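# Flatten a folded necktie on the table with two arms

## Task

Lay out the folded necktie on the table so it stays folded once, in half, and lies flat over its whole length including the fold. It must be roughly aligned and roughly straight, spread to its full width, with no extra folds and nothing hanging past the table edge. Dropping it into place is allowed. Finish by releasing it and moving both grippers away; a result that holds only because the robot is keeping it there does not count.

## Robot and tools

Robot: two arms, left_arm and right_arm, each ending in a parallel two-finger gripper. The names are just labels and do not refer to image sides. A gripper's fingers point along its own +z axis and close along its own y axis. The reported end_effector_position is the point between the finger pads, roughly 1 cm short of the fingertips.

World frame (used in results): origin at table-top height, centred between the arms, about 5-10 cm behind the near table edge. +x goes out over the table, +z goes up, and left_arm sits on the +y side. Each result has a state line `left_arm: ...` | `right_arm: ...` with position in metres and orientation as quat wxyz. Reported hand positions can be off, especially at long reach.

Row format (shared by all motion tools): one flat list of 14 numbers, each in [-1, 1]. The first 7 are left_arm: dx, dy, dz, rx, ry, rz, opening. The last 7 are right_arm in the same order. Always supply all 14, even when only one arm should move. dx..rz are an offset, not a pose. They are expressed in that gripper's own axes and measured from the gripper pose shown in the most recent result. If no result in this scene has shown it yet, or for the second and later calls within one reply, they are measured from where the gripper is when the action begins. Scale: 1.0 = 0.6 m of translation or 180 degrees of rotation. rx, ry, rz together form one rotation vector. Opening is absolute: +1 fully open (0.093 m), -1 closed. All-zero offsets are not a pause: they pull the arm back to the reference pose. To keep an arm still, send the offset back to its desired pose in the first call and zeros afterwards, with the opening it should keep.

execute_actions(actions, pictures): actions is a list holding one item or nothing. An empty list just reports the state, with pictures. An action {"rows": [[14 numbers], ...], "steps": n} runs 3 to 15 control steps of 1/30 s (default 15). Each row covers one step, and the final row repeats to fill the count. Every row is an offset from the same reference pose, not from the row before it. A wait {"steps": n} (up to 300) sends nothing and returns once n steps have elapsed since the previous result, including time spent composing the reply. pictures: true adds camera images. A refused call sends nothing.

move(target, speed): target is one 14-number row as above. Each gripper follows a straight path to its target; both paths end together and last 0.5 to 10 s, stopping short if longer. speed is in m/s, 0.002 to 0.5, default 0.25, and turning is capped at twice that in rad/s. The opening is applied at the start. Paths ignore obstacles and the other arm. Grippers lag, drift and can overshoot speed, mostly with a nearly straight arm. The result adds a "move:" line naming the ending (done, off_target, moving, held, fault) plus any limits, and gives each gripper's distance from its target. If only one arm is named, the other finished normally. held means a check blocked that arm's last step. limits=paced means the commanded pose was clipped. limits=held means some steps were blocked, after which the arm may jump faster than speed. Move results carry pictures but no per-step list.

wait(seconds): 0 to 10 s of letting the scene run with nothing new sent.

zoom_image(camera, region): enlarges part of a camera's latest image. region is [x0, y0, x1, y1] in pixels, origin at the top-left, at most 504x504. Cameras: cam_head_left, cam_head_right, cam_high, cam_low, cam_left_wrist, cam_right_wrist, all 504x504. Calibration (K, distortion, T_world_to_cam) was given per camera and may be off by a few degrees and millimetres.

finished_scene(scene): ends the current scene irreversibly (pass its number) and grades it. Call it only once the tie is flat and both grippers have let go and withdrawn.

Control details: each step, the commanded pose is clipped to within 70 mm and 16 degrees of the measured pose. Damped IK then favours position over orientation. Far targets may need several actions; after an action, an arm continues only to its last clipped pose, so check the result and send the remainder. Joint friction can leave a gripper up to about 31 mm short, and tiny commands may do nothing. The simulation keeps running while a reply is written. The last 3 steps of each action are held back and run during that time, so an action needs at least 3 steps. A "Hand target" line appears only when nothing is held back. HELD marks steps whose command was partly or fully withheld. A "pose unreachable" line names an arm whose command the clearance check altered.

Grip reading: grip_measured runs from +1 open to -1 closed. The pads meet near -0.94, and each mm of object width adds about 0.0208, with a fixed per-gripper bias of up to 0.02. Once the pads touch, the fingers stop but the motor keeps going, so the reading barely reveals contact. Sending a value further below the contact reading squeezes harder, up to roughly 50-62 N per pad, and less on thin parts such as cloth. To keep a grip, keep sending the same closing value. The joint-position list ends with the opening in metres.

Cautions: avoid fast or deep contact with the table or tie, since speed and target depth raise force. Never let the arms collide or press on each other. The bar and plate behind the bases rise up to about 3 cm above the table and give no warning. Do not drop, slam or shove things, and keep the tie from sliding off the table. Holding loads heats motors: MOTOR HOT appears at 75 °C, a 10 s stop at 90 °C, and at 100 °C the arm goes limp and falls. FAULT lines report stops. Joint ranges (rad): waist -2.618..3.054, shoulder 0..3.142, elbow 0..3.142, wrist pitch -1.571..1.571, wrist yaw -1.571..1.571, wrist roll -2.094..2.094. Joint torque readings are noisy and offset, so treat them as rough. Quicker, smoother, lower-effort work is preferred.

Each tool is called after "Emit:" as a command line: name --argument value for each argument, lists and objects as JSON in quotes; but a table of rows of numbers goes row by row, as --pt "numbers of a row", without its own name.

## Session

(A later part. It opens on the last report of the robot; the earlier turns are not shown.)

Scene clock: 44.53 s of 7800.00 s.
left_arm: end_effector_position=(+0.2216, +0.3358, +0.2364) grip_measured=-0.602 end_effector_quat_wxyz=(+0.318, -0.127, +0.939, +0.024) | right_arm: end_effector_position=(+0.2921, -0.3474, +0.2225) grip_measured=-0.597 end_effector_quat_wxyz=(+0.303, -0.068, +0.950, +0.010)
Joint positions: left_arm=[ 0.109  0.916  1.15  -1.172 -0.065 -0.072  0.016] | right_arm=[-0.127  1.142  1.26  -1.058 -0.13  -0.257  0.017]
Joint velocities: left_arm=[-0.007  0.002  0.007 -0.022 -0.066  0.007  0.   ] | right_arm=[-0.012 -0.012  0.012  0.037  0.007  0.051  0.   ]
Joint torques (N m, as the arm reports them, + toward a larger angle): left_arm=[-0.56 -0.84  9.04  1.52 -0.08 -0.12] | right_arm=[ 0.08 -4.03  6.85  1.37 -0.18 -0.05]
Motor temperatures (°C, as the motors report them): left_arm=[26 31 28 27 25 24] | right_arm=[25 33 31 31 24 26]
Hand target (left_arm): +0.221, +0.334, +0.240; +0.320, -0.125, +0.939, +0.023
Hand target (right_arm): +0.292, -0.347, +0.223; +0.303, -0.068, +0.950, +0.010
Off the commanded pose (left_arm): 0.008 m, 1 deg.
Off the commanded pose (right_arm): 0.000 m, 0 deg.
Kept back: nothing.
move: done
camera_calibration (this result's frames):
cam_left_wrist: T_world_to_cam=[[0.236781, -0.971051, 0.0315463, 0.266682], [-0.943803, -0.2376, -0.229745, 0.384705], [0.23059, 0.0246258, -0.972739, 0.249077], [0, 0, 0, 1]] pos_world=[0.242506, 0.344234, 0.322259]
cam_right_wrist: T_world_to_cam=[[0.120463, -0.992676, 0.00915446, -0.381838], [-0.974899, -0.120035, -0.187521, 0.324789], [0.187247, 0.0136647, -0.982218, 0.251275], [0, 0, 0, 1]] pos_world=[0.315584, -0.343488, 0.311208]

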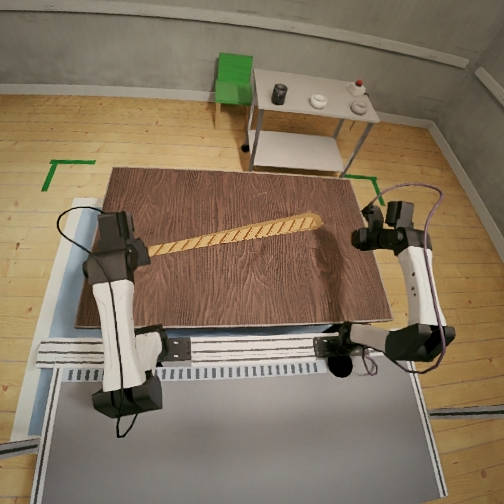

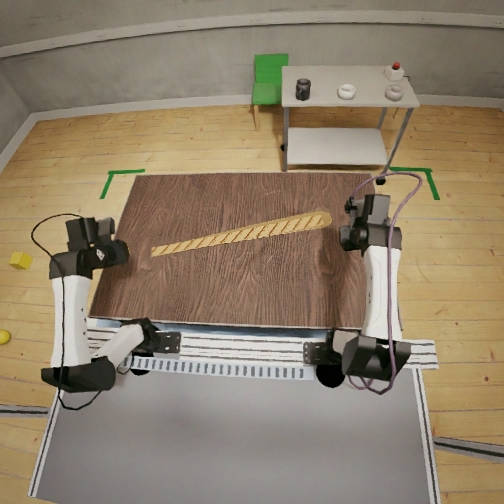

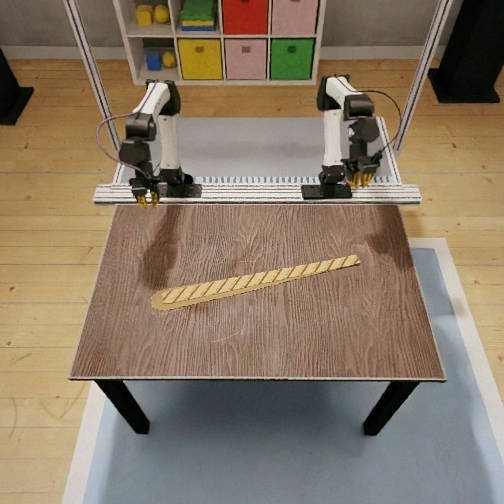

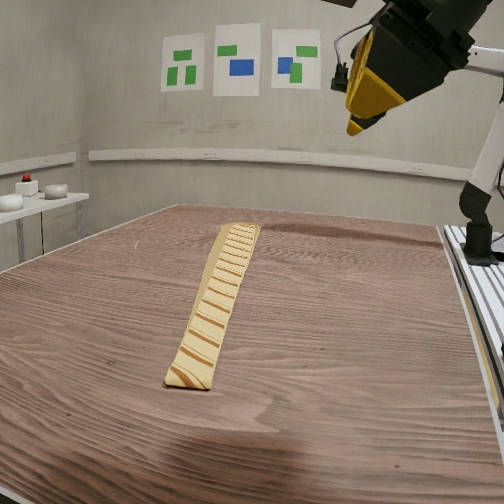

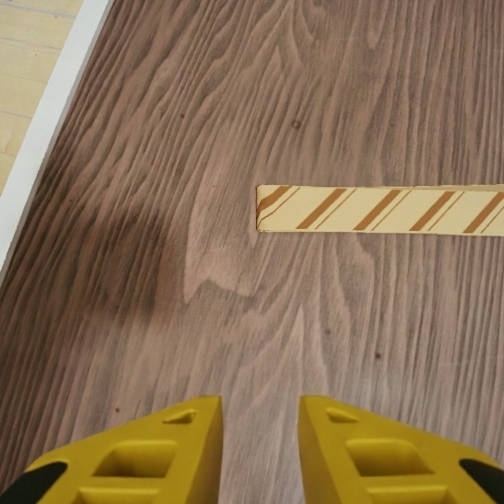

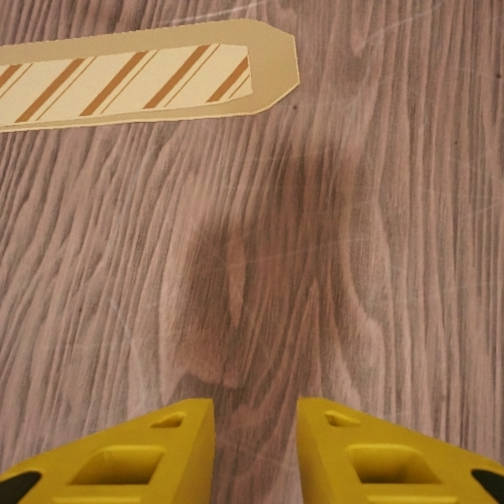

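Emit:
zoom_image --camera "cam_low" --region '[150, 215, 290, 400]'

Emit:
zoom_image --camera "cam_high" --region '[328, 250, 368, 274]'

Emit:
zoom_image --camera "cam_left_wrist" --region '[245, 175, 325, 245]'

Emit:
zoom_image --camera "cam_high" --region '[185, 270, 265, 310]'

Region (150, 215, 290, 400) of cam_low's 504x504 image, scaled by 2.724, with more detail than that image has; it fills the left 381 columns of this view, and the rest is white.

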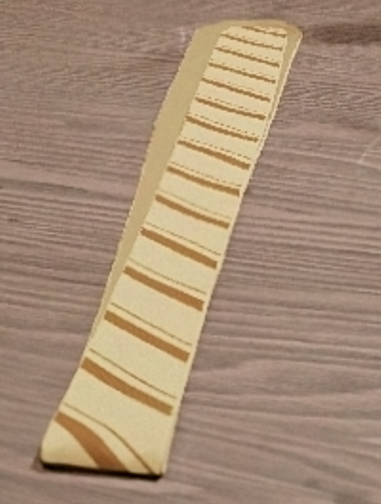

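Region (328, 250, 368, 274) of cam_high's 504x504 image, scaled by 12.600, with more detail than that image has; it fills the top 302 rows of this view, and the rest is white.

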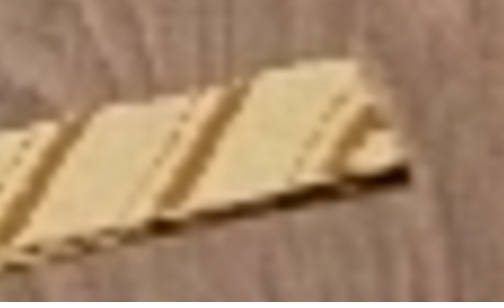

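Region (245, 175, 325, 245) of cam_left_wrist's 504x504 image, scaled by 6.300, with more detail than that image has; it fills the top 441 rows of this view, and the rest is white.

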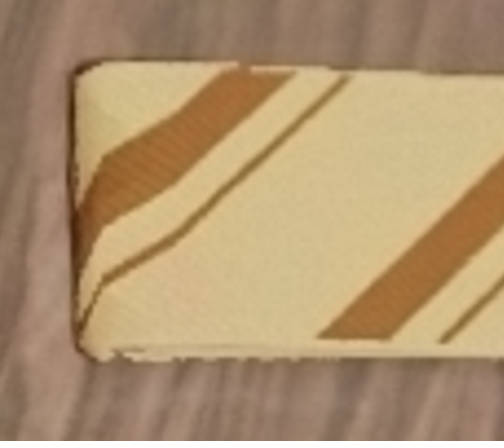

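Region (185, 270, 265, 310) of cam_high's 504x504 image, scaled by 6.300, with more detail than that image has.

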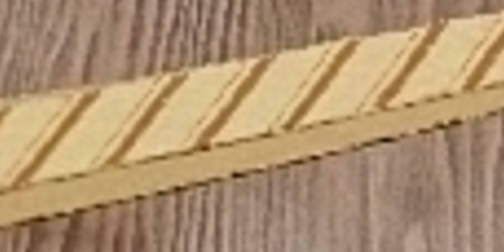

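Emit:
finished_scene --scene 2

The scene is finished: the task was done.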